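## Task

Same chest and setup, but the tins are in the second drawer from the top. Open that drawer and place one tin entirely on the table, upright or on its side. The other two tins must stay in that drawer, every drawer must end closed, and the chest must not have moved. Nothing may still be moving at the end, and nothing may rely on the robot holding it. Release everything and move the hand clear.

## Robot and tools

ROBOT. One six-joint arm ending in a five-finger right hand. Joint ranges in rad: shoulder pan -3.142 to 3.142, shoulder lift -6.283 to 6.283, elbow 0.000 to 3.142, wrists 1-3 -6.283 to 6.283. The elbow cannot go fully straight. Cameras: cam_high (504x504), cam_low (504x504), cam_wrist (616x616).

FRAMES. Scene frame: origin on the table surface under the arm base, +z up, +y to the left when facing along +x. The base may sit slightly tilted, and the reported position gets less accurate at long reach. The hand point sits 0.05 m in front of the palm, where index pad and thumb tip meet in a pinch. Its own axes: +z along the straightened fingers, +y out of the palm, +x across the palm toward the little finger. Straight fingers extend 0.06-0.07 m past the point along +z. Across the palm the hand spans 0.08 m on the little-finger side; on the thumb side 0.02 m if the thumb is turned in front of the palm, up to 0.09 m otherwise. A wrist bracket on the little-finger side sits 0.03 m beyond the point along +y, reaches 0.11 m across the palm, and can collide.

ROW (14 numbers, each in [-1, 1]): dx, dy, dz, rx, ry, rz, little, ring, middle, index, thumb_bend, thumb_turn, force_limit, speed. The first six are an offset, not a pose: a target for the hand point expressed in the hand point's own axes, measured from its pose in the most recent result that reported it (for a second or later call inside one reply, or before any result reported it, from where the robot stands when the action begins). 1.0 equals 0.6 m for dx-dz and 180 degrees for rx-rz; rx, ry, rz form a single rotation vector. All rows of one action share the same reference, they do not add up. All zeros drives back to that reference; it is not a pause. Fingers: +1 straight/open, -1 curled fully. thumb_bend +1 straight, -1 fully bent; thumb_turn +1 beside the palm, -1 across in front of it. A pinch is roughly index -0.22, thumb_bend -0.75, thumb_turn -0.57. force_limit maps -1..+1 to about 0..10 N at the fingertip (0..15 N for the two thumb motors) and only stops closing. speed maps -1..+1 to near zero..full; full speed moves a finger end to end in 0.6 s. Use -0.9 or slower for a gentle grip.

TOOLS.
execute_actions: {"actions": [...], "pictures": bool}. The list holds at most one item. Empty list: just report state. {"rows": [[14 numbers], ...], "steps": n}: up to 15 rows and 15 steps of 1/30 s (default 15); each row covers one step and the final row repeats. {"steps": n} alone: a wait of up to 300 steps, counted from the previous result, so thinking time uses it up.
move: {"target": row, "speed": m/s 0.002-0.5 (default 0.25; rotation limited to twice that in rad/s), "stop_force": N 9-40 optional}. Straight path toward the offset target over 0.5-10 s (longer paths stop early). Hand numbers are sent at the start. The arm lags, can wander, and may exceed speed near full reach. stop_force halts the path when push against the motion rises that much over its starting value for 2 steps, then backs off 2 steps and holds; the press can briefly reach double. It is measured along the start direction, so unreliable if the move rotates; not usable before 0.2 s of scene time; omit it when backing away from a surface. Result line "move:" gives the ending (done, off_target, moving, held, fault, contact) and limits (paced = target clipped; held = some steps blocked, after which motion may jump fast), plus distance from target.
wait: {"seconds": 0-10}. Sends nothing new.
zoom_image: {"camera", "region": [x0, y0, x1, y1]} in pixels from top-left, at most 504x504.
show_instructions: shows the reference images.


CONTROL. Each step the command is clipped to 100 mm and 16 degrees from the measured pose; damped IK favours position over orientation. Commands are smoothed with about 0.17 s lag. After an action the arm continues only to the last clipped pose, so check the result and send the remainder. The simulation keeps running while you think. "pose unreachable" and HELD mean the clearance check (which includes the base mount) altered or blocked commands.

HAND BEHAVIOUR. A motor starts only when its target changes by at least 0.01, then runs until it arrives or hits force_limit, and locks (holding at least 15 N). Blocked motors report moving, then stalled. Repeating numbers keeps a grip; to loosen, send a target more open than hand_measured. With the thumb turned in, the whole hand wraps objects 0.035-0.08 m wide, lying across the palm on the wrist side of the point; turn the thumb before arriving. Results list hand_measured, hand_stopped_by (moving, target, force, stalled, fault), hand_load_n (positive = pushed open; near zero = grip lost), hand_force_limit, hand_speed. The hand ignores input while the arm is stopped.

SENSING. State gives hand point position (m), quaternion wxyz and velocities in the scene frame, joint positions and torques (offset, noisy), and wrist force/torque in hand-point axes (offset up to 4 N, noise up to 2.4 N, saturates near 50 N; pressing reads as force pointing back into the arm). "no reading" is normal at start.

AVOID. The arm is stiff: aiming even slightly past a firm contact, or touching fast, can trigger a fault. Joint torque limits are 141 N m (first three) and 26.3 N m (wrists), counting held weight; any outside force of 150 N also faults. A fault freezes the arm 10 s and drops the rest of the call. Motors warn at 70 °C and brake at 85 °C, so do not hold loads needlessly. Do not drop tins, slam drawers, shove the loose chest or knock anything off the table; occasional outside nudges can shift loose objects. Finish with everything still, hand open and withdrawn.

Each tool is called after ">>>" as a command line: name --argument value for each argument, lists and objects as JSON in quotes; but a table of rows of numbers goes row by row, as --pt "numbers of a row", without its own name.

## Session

>>> execute_actions --actions '[]'

>>> show_instructions

Scene clock: 0.00 s of 6600.00 s.
end_effector_position=(+0.5029, +0.0067, +0.1829) hand_measured=(+1.000, +1.000, +1.000, +1.000, +1.000, +1.000) hand_load_n=(+0.0, +0.0, +0.0, +0.0, +0.0, +0.0) hand_stopped_by=(target, target, target, target, target, target) hand_force_limit=0.00 hand_speed=-0.80 end_effector_quat_wxyz=(+0.230, -0.167, +0.809, +0.514) end_effector_velocity=(-0.000, +0.000, -0.000) end_effector_angular_velocity=(+0.001, +0.001, +0.000)
Joint positions: [-0.756 -0.848  1.664  0.997  0.748 -3.058]
Joint velocities: [-0.     0.001  0.001 -0.    -0.    -0.   ]
Joint torques (N m, as the arm reports them, + toward a larger angle): no reading
Wrist force (N, on the end effector, along its own x y z axes, offset not removed): no reading
Wrist torque (N m, same axes, about the end effector's origin, offset not removed): no reading
Hand target: +0.503, +0.007, +0.183; +0.230, -0.167, +0.809, +0.514

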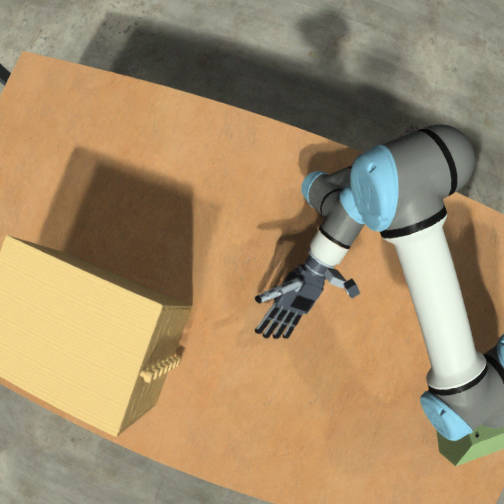

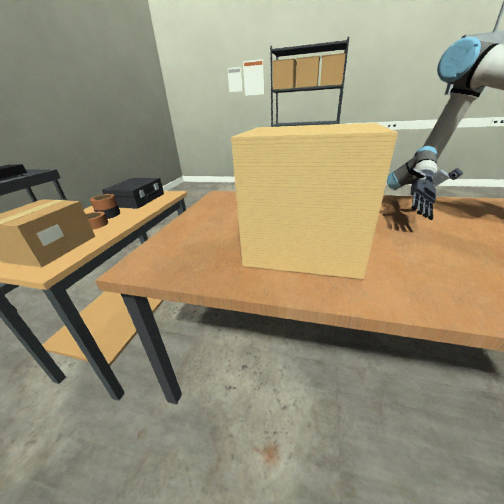

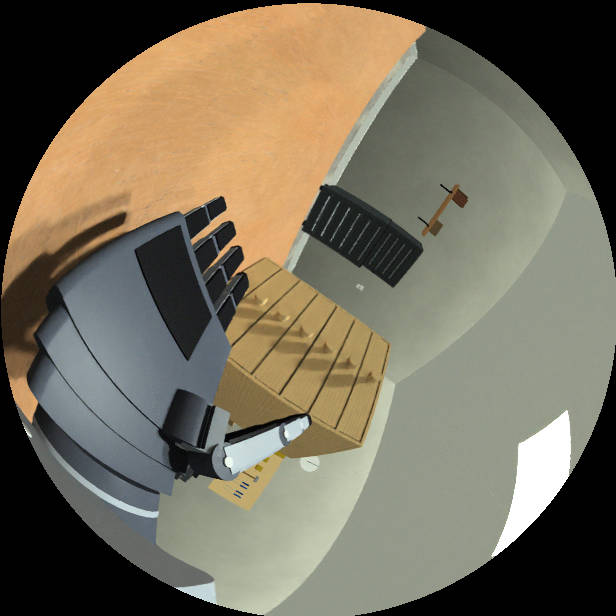

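Reference images for this scene: FIVE-FINGER HAND page 1.

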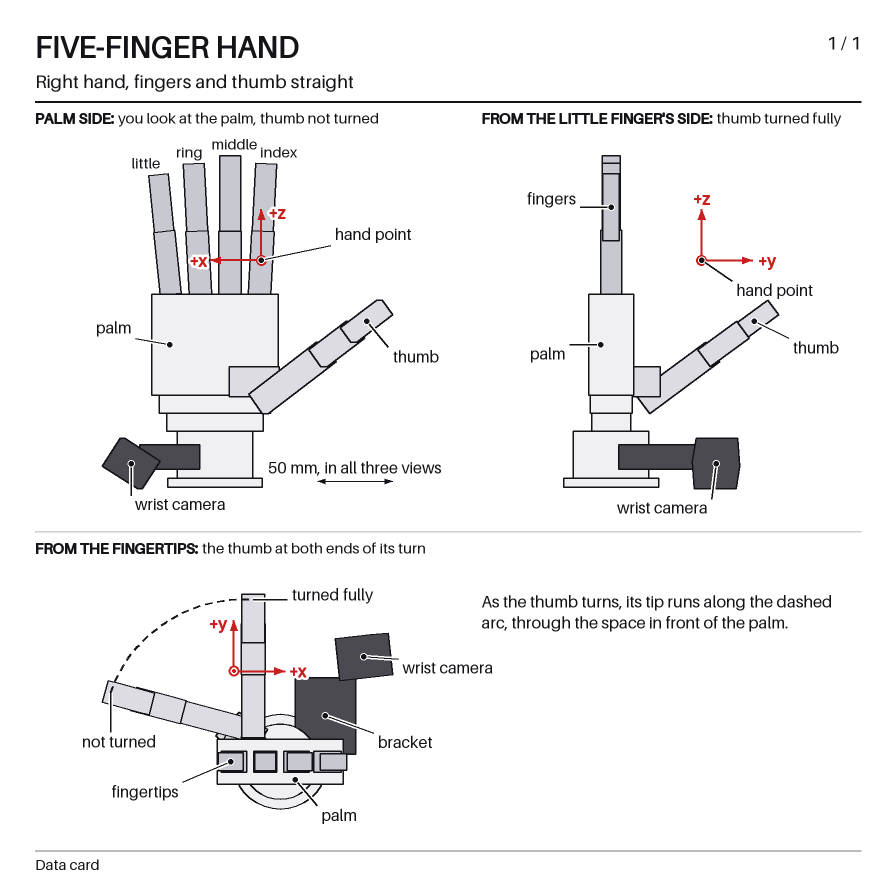

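>>> move --target '[-0.213,0.18,0.203,0.275,-0.295,0.471,-1,-1,-1,0.25,-0.4,-0.57,0,0.5]' --speed 0.35

Scene clock: 12.27 s of 6600.00 s.
end_effector_position=(+0.5798, +0.1665, +0.2895) hand_measured=(-1.000, -1.000, -1.000, +0.250, -0.400, -0.570) hand_load_n=(+0.0, +0.0, +0.0, +0.0, +0.0, +0.0) hand_stopped_by=(target, target, target, target, target, target) hand_force_limit=0.00 hand_speed=0.50 end_effector_quat_wxyz=(+0.186, +0.701, +0.658, +0.202) end_effector_velocity=(+0.000, +0.001, -0.000) end_effector_angular_velocity=(-0.000, +0.012, -0.007)
Joint positions: [ 0.426 -1.079  1.772  0.124  2.263  0.088]
Joint velocities: [ 0.005  0.009 -0.015  0.025  0.007  0.02 ]
Joint torques (N m, as the arm reports them, + toward a larger angle): [ 32.97 -18.51 -28.34   2.72   2.67   1.83]
Wrist force (N, on the end effector, along its own x y z axes, offset not removed): [-0.3 3.5 -0.4]
Wrist torque (N m, same axes, about the end effector's origin, offset not removed): [0.53 0.35 0.29]
Hand target: +0.580, +0.167, +0.289; +0.186, +0.701, +0.658, +0.202
Off the commanded pose: 0.000 m, 0 deg.
After step 90, 5.77 s passed at rest.
move: done

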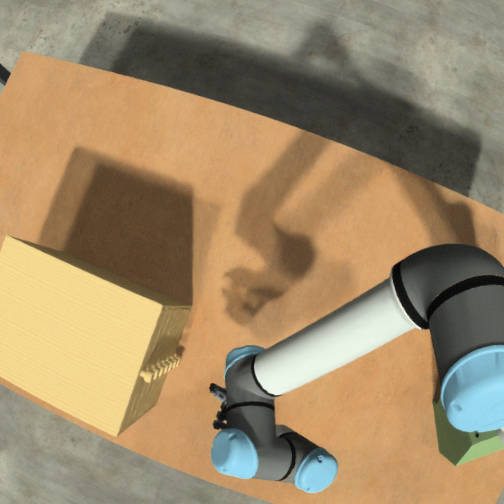

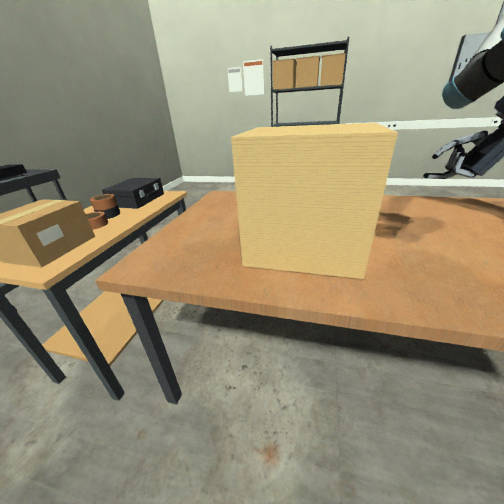

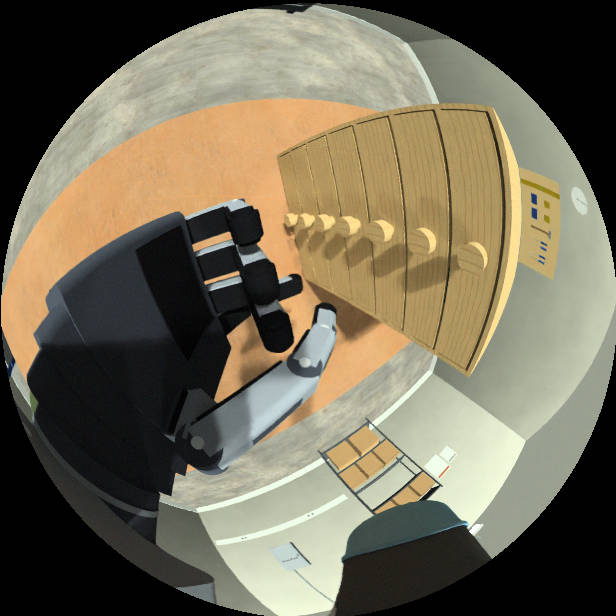

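>>> move --target '[0.04,0.097,0.03,0,0,0,-1,-1,-1,0.25,-0.4,-0.57,0,0.5]' --speed 0.12

>>> zoom_image --camera "cam_wrist" --region '[250, 200, 430, 380]'

>>> zoom_image --camera "cam_high" --region '[120, 330, 230, 440]'

Scene clock: 17.27 s of 6600.00 s.
end_effector_position=(+0.6396, +0.1866, +0.3058) hand_measured=(-1.000, -1.000, -1.000, +0.250, -0.400, -0.570) hand_load_n=(+0.0, +0.0, +0.0, +0.0, +0.0, +0.0) hand_stopped_by=(target, target, target, target, target, target) hand_force_limit=0.00 hand_speed=0.50 end_effector_quat_wxyz=(+0.186, +0.701, +0.658, +0.203) end_effector_velocity=(+0.002, +0.001, +0.001) end_effector_angular_velocity=(+0.000, +0.001, -0.000)
Joint positions: [ 0.432 -0.991  1.554  0.257  2.267  0.093]
Joint velocities: [ 0.001  0.005 -0.011  0.007  0.001  0.002]
Joint torques (N m, as the arm reports them, + toward a larger angle): [ 35.88 -22.22 -28.59   2.78   2.56   1.74]
Wrist force (N, on the end effector, along its own x y z axes, offset not removed): [2.6 -0.8 -0.5]
Wrist torque (N m, same axes, about the end effector's origin, offset not removed): [-0.14 -0.05 0.36]
Hand target: +0.640, +0.187, +0.306; +0.186, +0.701, +0.658, +0.202
Off the commanded pose: 0.000 m, 0 deg.
After step 90, 0.93 s passed at rest.
move: done

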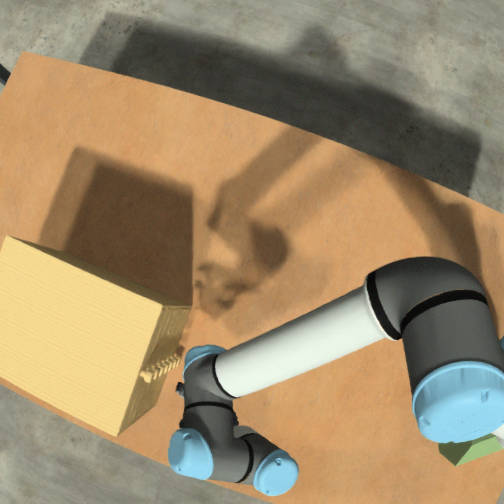

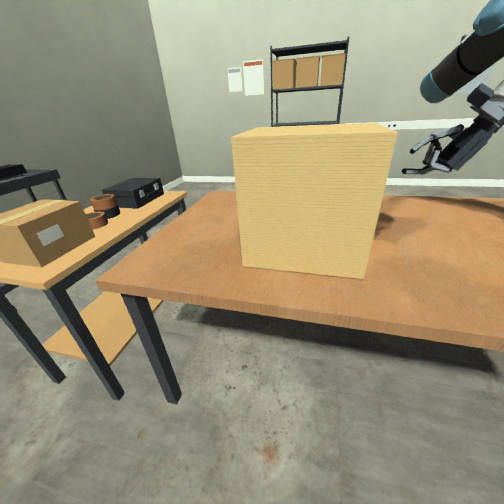

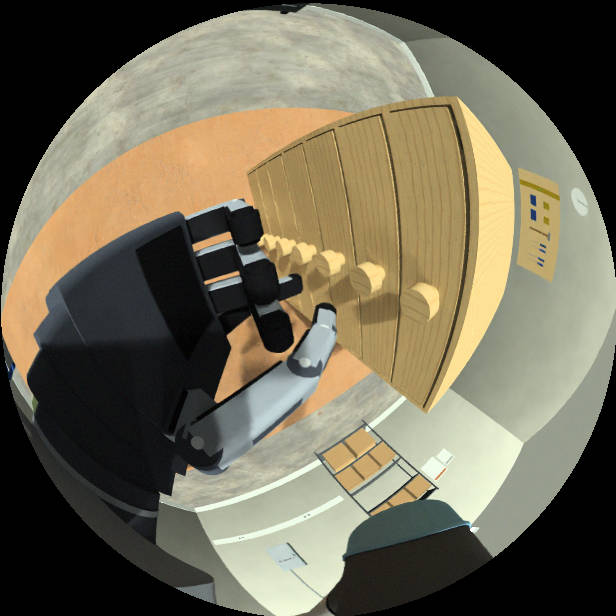

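Region (250, 200, 430, 380) of cam_wrist's 616x616 image, scaled by 2.800, with more detail than that image has.

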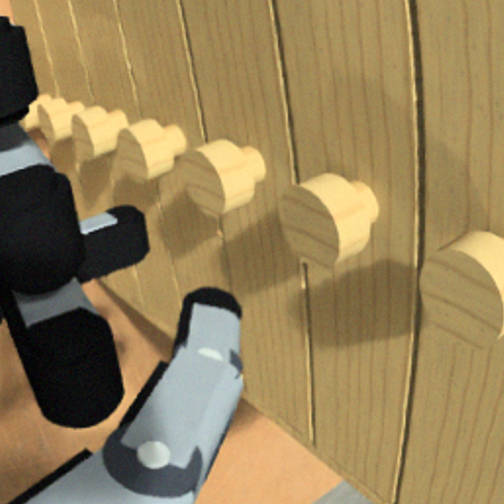

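Region (120, 330, 230, 440) of cam_high's 504x504 image, scaled by 4.582, with more detail than that image has.

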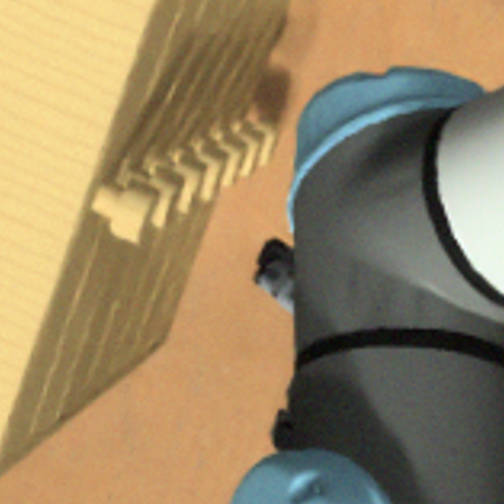

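>>> move --target '[-0.0073,0.043,0.0263,0,0,0,-1,-1,-1,0.25,-0.4,-0.57,0,0.5]' --speed 0.06

>>> zoom_image --camera "cam_wrist" --region '[250, 200, 430, 380]'

>>> zoom_image --camera "cam_high" --region '[120, 330, 230, 440]'

Scene clock: 23.97 s of 6600.00 s.
end_effector_position=(+0.6693, +0.1807, +0.3059) hand_measured=(-1.000, -1.000, -1.000, +0.250, -0.400, -0.570) hand_load_n=(+0.0, +0.0, +0.0, +0.0, +0.0, +0.0) hand_stopped_by=(target, target, target, target, target, target) hand_force_limit=0.00 hand_speed=0.50 end_effector_quat_wxyz=(+0.186, +0.701, +0.658, +0.203) end_effector_velocity=(+0.003, -0.001, +0.000) end_effector_angular_velocity=(+0.000, -0.000, -0.002)
Joint positions: [ 0.402 -0.968  1.478  0.293  2.247  0.066]
Joint velocities: [-0.003  0.002 -0.007  0.003 -0.001 -0.002]
Joint torques (N m, as the arm reports them, + toward a larger angle): [ 12.11 -25.23 -30.6    2.67  -2.78  -1.59]
Wrist force (N, on the end effector, along its own x y z axes, offset not removed): [1.0 1.8 -1.7]
Wrist torque (N m, same axes, about the end effector's origin, offset not removed): [0.36 0.09 0.39]
Hand target: +0.670, +0.181, +0.306; +0.186, +0.701, +0.658, +0.203
Off the commanded pose: 0.000 m, 0 deg.
After step 90, 2.77 s passed at rest.
move: done

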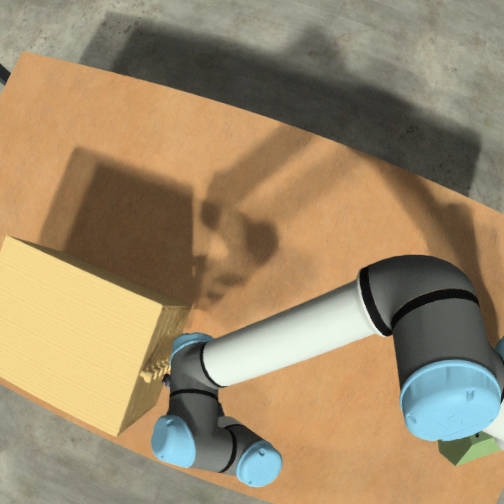

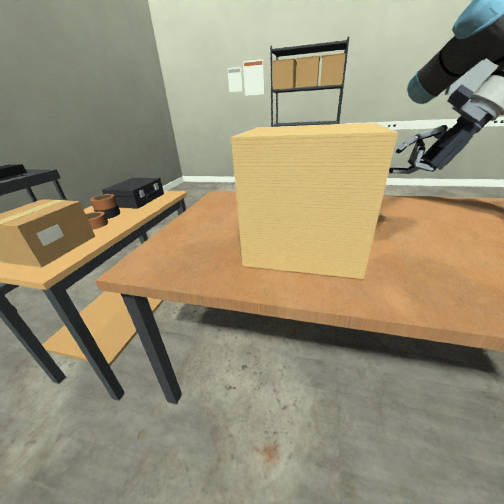

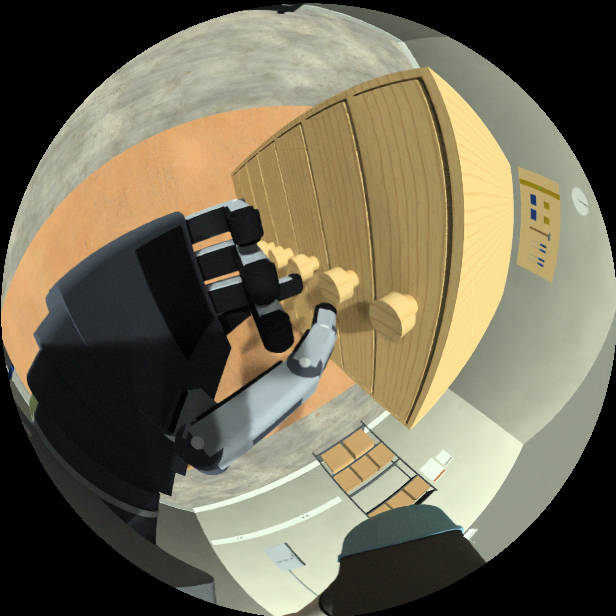

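Region (250, 200, 430, 380) of cam_wrist's 616x616 image, scaled by 2.800, with more detail than that image has.

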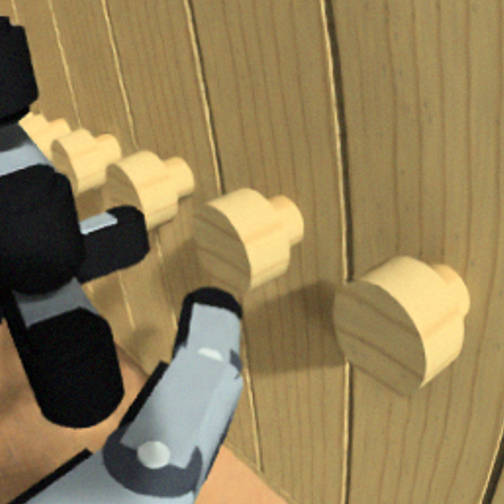

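Region (120, 330, 230, 440) of cam_high's 504x504 image, scaled by 4.582, with more detail than that image has.

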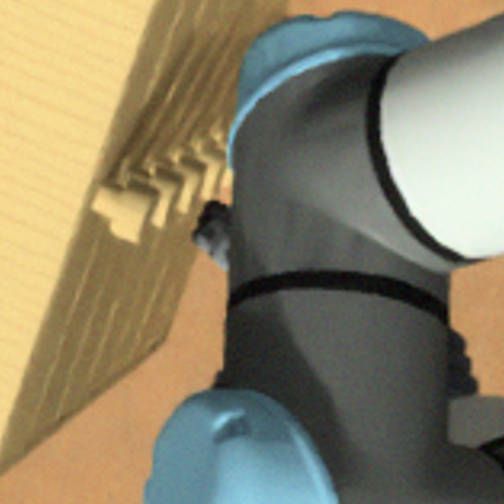

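>>> move --target '[0.005,0.024,0.015,0,0,0,-1,-1,-1,0.25,-0.4,-0.57,0,0.5]' --speed 0.02 --stop_force 9

>>> zoom_image --camera "cam_wrist" --region '[250, 200, 430, 380]'

Scene clock: 27.87 s of 6600.00 s.
end_effector_position=(+0.6861, +0.1828, +0.3060) hand_measured=(-1.000, -1.000, -1.000, +0.250, -0.400, -0.570) hand_load_n=(+0.0, +0.0, +0.0, +0.0, +0.0, +0.0) hand_stopped_by=(target, target, target, target, target, target) hand_force_limit=0.00 hand_speed=0.50 end_effector_quat_wxyz=(+0.186, +0.701, +0.658, +0.203) end_effector_velocity=(+0.003, -0.000, -0.000) end_effector_angular_velocity=(-0.001, +0.000, -0.000)
Joint positions: [ 0.395 -0.943  1.421  0.32   2.241  0.059]
Joint velocities: [-0.002  0.004 -0.009  0.004 -0.    -0.001]
Joint torques (N m, as the arm reports them, + toward a larger angle): [ 10.62 -25.29 -29.74   2.68  -2.71  -1.59]
Wrist force (N, on the end effector, along its own x y z axes, offset not removed): [0.0 1.4 2.0]
Wrist torque (N m, same axes, about the end effector's origin, offset not removed): [0.19 0.17 0.23]
Hand target: +0.686, +0.183, +0.306; +0.186, +0.701, +0.658, +0.203
Off the commanded pose: 0.000 m, 0 deg.
move: done

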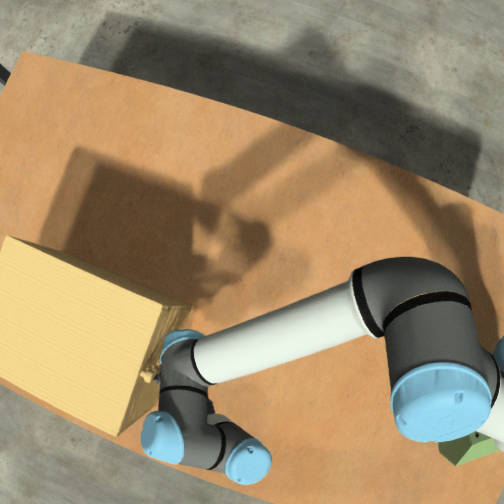

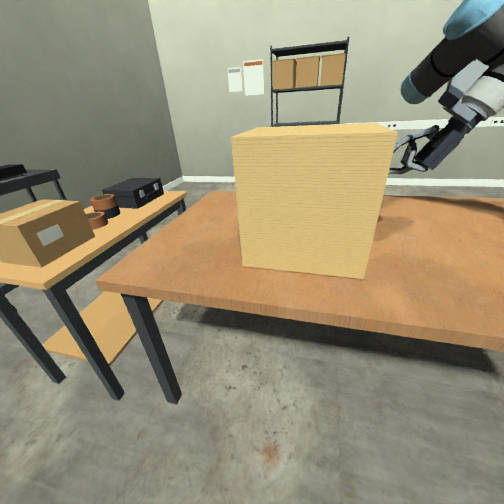

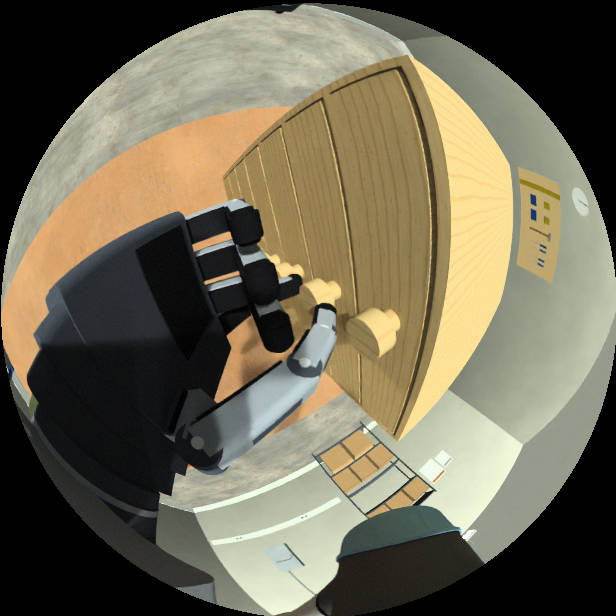

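Region (250, 200, 430, 380) of cam_wrist's 616x616 image, scaled by 2.800, with more detail than that image has.

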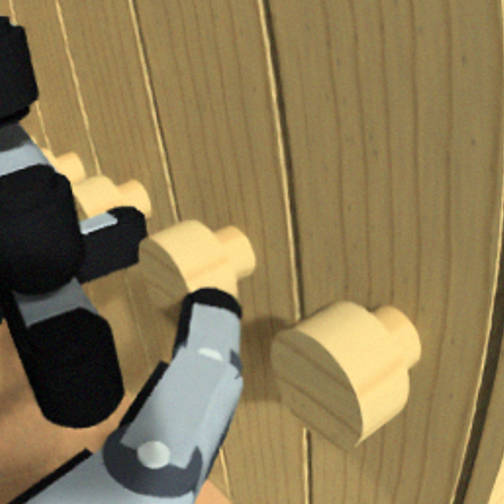

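>>> move --target '[0.001,0.0157,0.0078,0,0,0,-1,-1,-1,0.25,-0.4,-0.57,0,0.5]' --speed 0.012 --stop_force 9

>>> zoom_image --camera "cam_wrist" --region '[250, 200, 430, 380]'

Scene clock: 30.57 s of 6600.00 s.
end_effector_position=(+0.6963, +0.1828, +0.3070) hand_measured=(-1.000, -1.000, -1.000, +0.250, -0.402, -0.570) hand_load_n=(+0.0, +0.0, +0.0, +0.0, -2.0, +0.0) hand_stopped_by=(target, target, target, target, target, target) hand_force_limit=0.00 hand_speed=0.50 end_effector_quat_wxyz=(+0.186, +0.701, +0.658, +0.203) end_effector_velocity=(+0.003, -0.001, +0.000) end_effector_angular_velocity=(-0.000, +0.000, -0.001)
Joint positions: [ 0.389 -0.93   1.388  0.338  2.238  0.054]
Joint velocities: [-0.002  0.003 -0.009  0.005 -0.001 -0.001]
Joint torques (N m, as the arm reports them, + toward a larger angle): [ 10.25 -27.87 -31.89   2.28  -2.68  -1.8 ]
Wrist force (N, on the end effector, along its own x y z axes, offset not removed): [5.0 -3.7 0.7]
Wrist torque (N m, same axes, about the end effector's origin, offset not removed): [-0.20 -0.59 0.54]
Hand target: +0.697, +0.183, +0.307; +0.186, +0.701, +0.658, +0.203
Off the commanded pose: 0.000 m, 0 deg.
move: done

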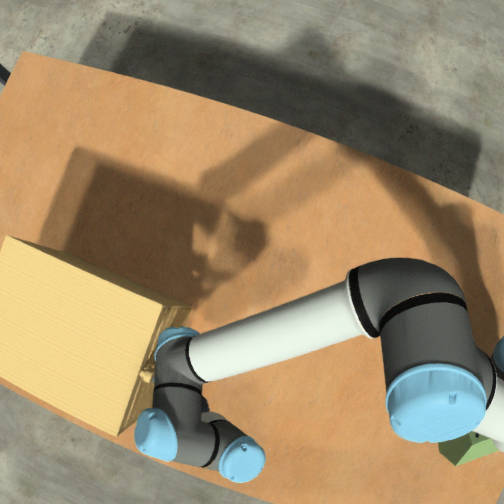

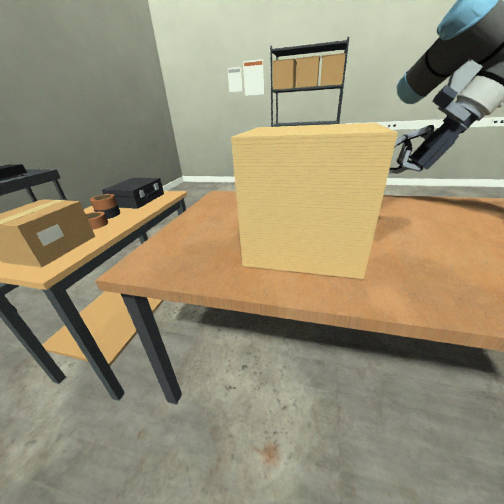

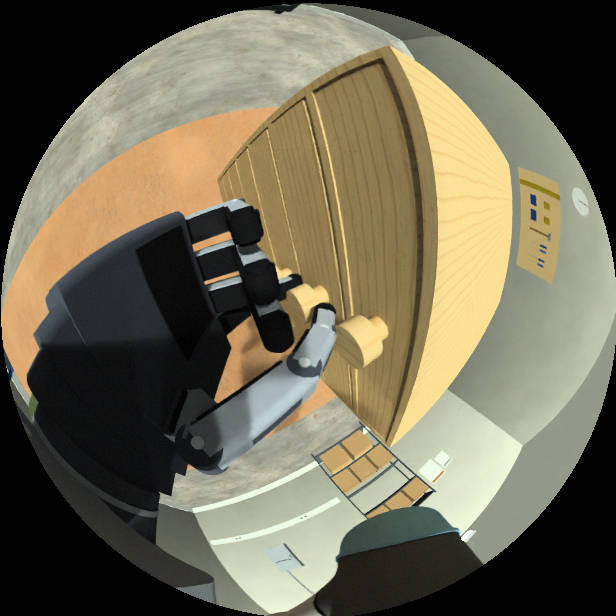

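Region (250, 200, 430, 380) of cam_wrist's 616x616 image, scaled by 2.800, with more detail than that image has.

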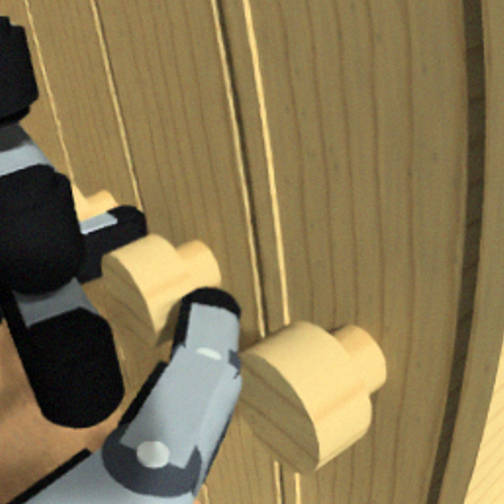

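>>> move --target '[-0.001,-0.0035,0.0057,0,0,0,-1,-1,-1,0.25,-0.46,-0.57,0.2,-0.85]' --speed 0.01

>>> zoom_image --camera "cam_wrist" --region '[250, 200, 430, 380]'

Scene clock: 33.23 s of 6600.00 s.
end_effector_position=(+0.6963, +0.1824, +0.3031) hand_measured=(-1.000, -1.000, -1.000, +0.250, -0.460, -0.570) hand_load_n=(+0.0, +0.0, +0.0, +0.0, +0.0, +0.0) hand_stopped_by=(target, target, target, target, target, target) hand_force_limit=0.20 hand_speed=-0.85 end_effector_quat_wxyz=(+0.186, +0.701, +0.658, +0.203) end_effector_velocity=(-0.000, -0.001, -0.003) end_effector_angular_velocity=(-0.001, +0.001, -0.000)
Joint positions: [ 0.385 -0.928  1.393  0.329  2.235  0.05 ]
Joint velocities: [-0.003  0.001  0.004 -0.005 -0.001 -0.002]
Joint torques (N m, as the arm reports them, + toward a larger angle): [ 11.33 -25.25   2.38  -1.28  -2.87  -1.7 ]
Wrist force (N, on the end effector, along its own x y z axes, offset not removed): [-0.2 2.0 0.8]
Wrist torque (N m, same axes, about the end effector's origin, offset not removed): [0.27 0.28 0.28]
Hand target: +0.696, +0.182, +0.303; +0.186, +0.701, +0.658, +0.203
Off the commanded pose: 0.000 m, 0 deg.
move: done

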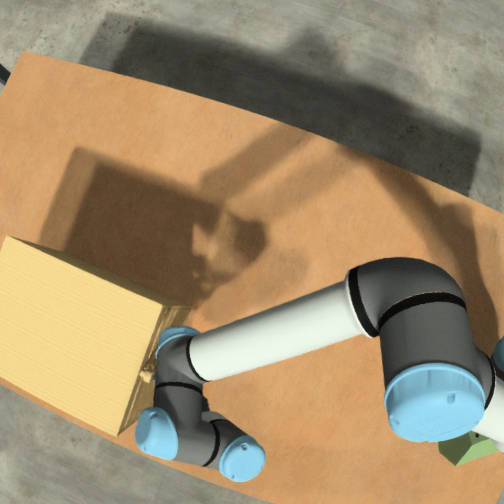

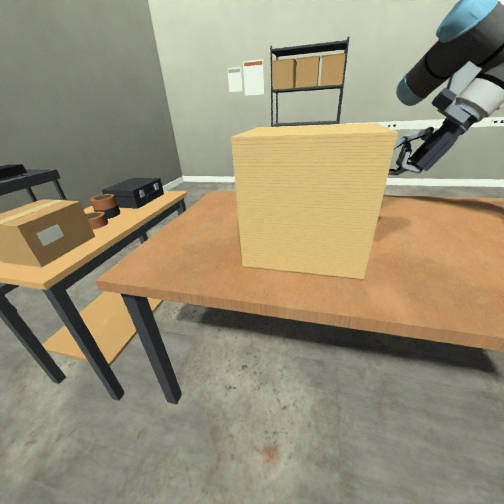

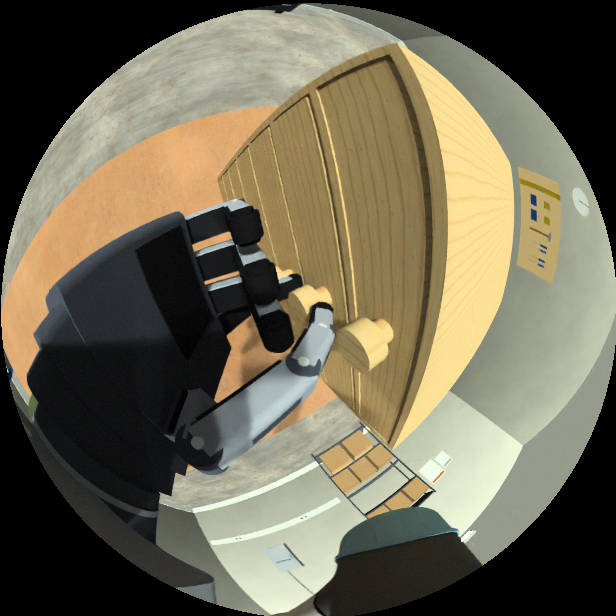

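Region (250, 200, 430, 380) of cam_wrist's 616x616 image, scaled by 2.800, with more detail than that image has.

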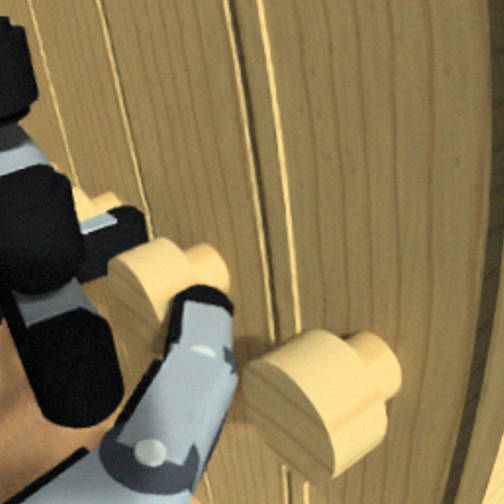

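>>> move --target '[0,0,0,0,0,0,-1,-1,-1,-0.3,-0.7,-0.57,0.2,-0.85]'

>>> zoom_image --camera "cam_wrist" --region '[250, 200, 430, 380]'

Scene clock: 35.63 s of 6600.00 s.
end_effector_position=(+0.6963, +0.1824, +0.3031) hand_measured=(-1.000, -1.000, -1.000, +0.120, -0.628, -0.570) hand_load_n=(+0.0, +0.0, +0.0, +10.5, +9.0, -0.5) hand_stopped_by=(target, target, target, force, force, target) hand_force_limit=0.20 hand_speed=-0.85 end_effector_quat_wxyz=(+0.186, +0.701, +0.658, +0.203) end_effector_velocity=(-0.000, -0.000, -0.000) end_effector_angular_velocity=(-0.000, +0.000, -0.000)
Joint positions: [ 0.385 -0.928  1.393  0.329  2.235  0.05 ]
Joint velocities: [-0.  0.  0. -0.  0. -0.]
Joint torques (N m, as the arm reports them, + toward a larger angle): [ 38.61 -40.59 -30.51   2.39   2.53   1.57]
Wrist force (N, on the end effector, along its own x y z axes, offset not removed): [0.3 1.9 3.9]
Wrist torque (N m, same axes, about the end effector's origin, offset not removed): [0.28 0.22 0.45]
Hand target: +0.696, +0.182, +0.303; +0.186, +0.701, +0.658, +0.203
Off the commanded pose: 0.000 m, 0 deg.
move: done

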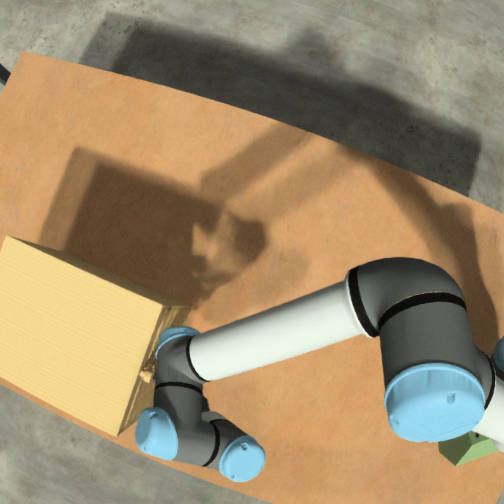

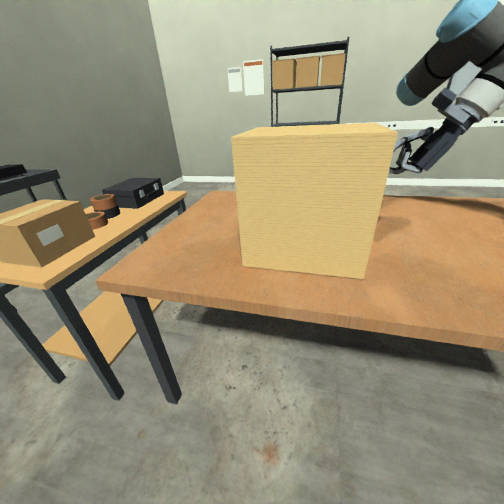

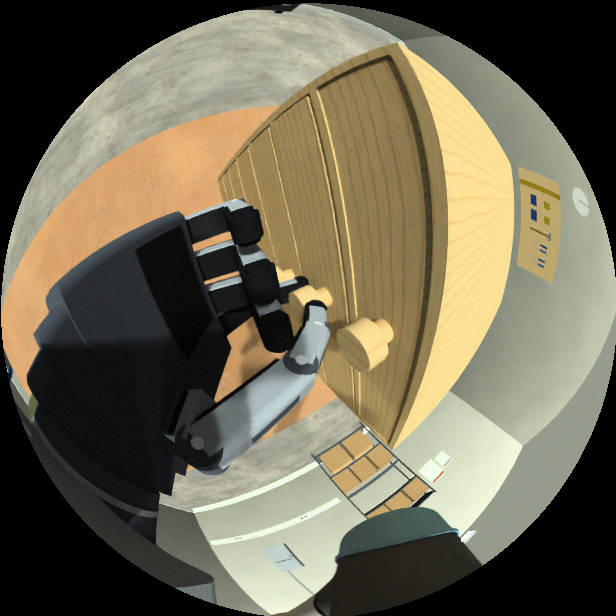

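Region (250, 200, 430, 380) of cam_wrist's 616x616 image, scaled by 2.800, with more detail than that image has.

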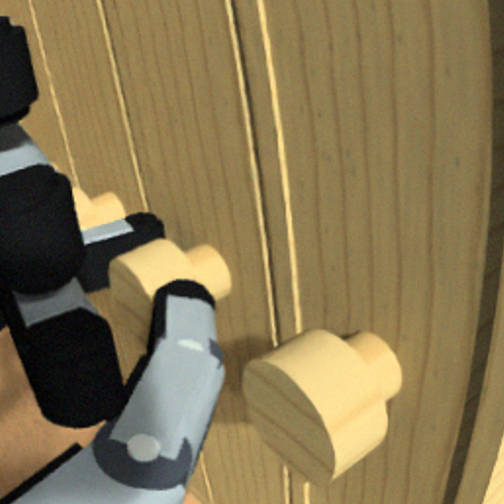

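>>> move --target '[0.0015,-0.071,-0.044,0,0,0,-1,-1,-1,-0.3,-0.7,-0.57,0.2,-0.85]' --speed 0.025

>>> zoom_image --camera "cam_high" --region '[100, 290, 260, 450]'

Scene clock: 39.17 s of 6600.00 s.
end_effector_position=(+0.6466, +0.1859, +0.3030) hand_measured=(-1.000, -1.000, -1.000, +0.120, -0.628, -0.570) hand_load_n=(+0.0, +0.0, +0.0, +10.0, +7.5, +0.5) hand_stopped_by=(target, target, target, force, force, target) hand_force_limit=0.20 hand_speed=-0.85 end_effector_quat_wxyz=(+0.186, +0.701, +0.658, +0.203) end_effector_velocity=(-0.002, -0.000, +0.000) end_effector_angular_velocity=(+0.001, -0.001, -0.001)
Joint positions: [ 0.423 -0.982  1.539  0.259  2.261  0.085]
Joint velocities: [ 0.001 -0.002  0.005 -0.003  0.001  0.002]
Joint torques (N m, as the arm reports them, + toward a larger angle): [ 41.45 -43.48   1.82  -1.09   0.76   1.38]
Wrist force (N, on the end effector, along its own x y z axes, offset not removed): [-5.2 2.2 4.4]
Wrist torque (N m, same axes, about the end effector's origin, offset not removed): [-0.11 -0.01 0.37]
Hand target: +0.646, +0.186, +0.303; +0.186, +0.701, +0.658, +0.203
Off the commanded pose: 0.000 m, 0 deg.
move: done

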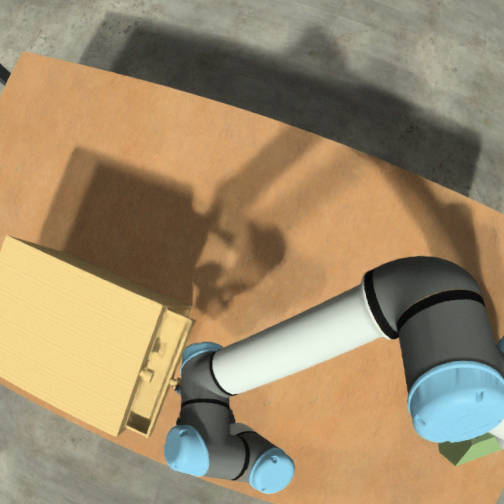

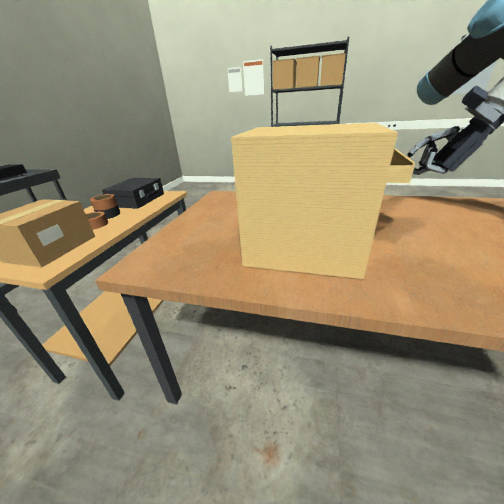

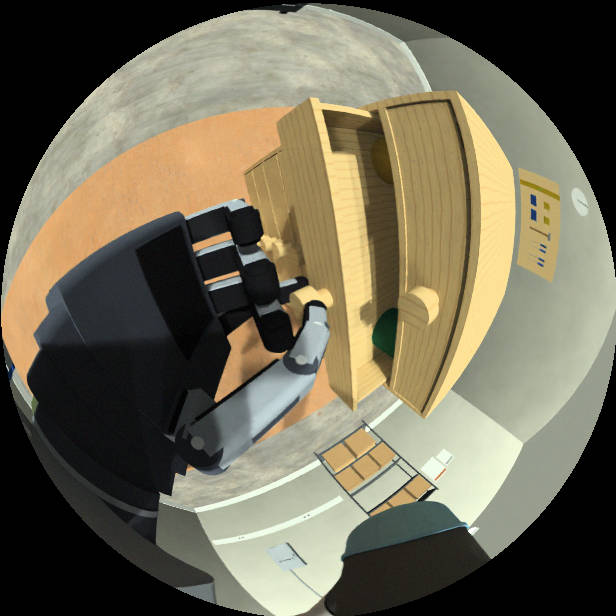

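Region (100, 290, 260, 450) of cam_high's 504x504 image, scaled by 3.150, with more detail than that image has.

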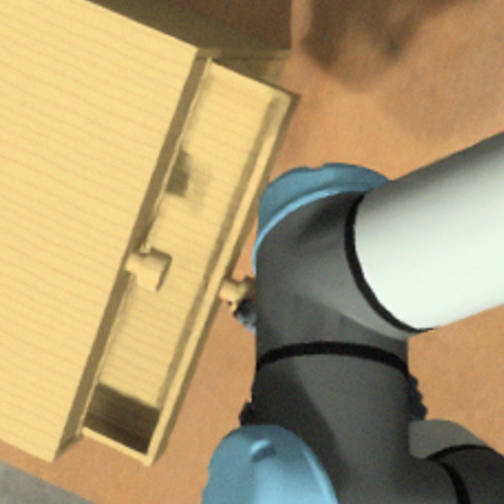

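>>> move --target '[-0.0094,-0.0988,-0.0616,0,0,0,-1,-1,-1,-0.3,-0.7,-0.57,0.2,-0.85]' --speed 0.03

>>> zoom_image --camera "cam_high" --region '[100, 290, 280, 470]'

Scene clock: 43.73 s of 6600.00 s.
end_effector_position=(+0.5768, +0.1839, +0.3029) hand_measured=(-1.000, -1.000, -1.000, +0.120, -0.628, -0.570) hand_load_n=(+0.0, +0.0, +0.0, +10.5, +6.5, -0.5) hand_stopped_by=(target, target, target, force, force, target) hand_force_limit=0.20 hand_speed=-0.85 end_effector_quat_wxyz=(+0.186, +0.701, +0.658, +0.203) end_effector_velocity=(-0.003, +0.001, +0.001) end_effector_angular_velocity=(+0.001, -0.002, +0.001)
Joint positions: [ 0.475 -1.054  1.73   0.173  2.296  0.136]
Joint velocities: [ 0.004 -0.002  0.006 -0.004  0.001  0.002]
Joint torques (N m, as the arm reports them, + toward a larger angle): [ 32.22 -40.48   0.09  -1.3    2.77   1.62]
Wrist force (N, on the end effector, along its own x y z axes, offset not removed): [0.7 -0.3 2.4]
Wrist torque (N m, same axes, about the end effector's origin, offset not removed): [0.03 0.07 0.29]
Hand target: +0.577, +0.184, +0.303; +0.186, +0.701, +0.658, +0.203
Off the commanded pose: 0.000 m, 0 deg.
move: done

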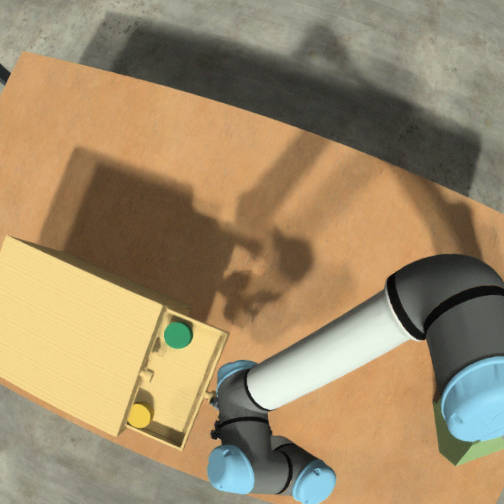

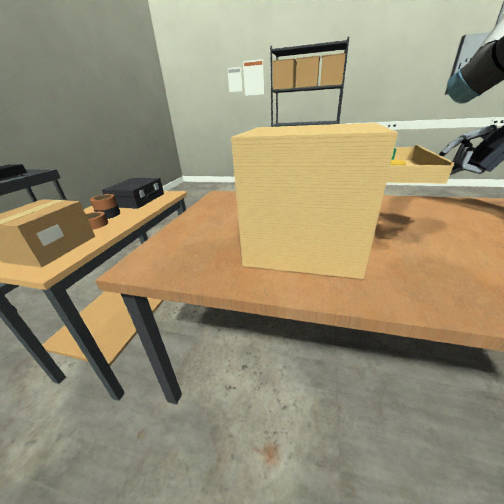

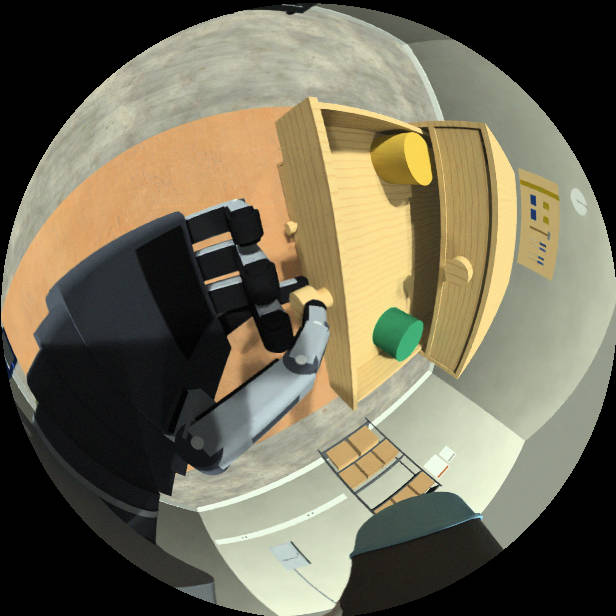

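Region (100, 290, 280, 470) of cam_high's 504x504 image, scaled by 2.800, with more detail than that image has.

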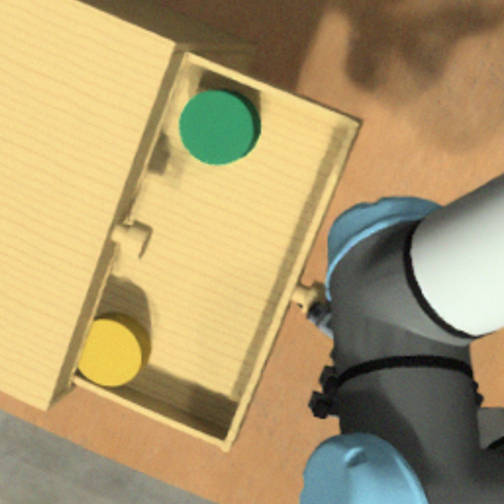

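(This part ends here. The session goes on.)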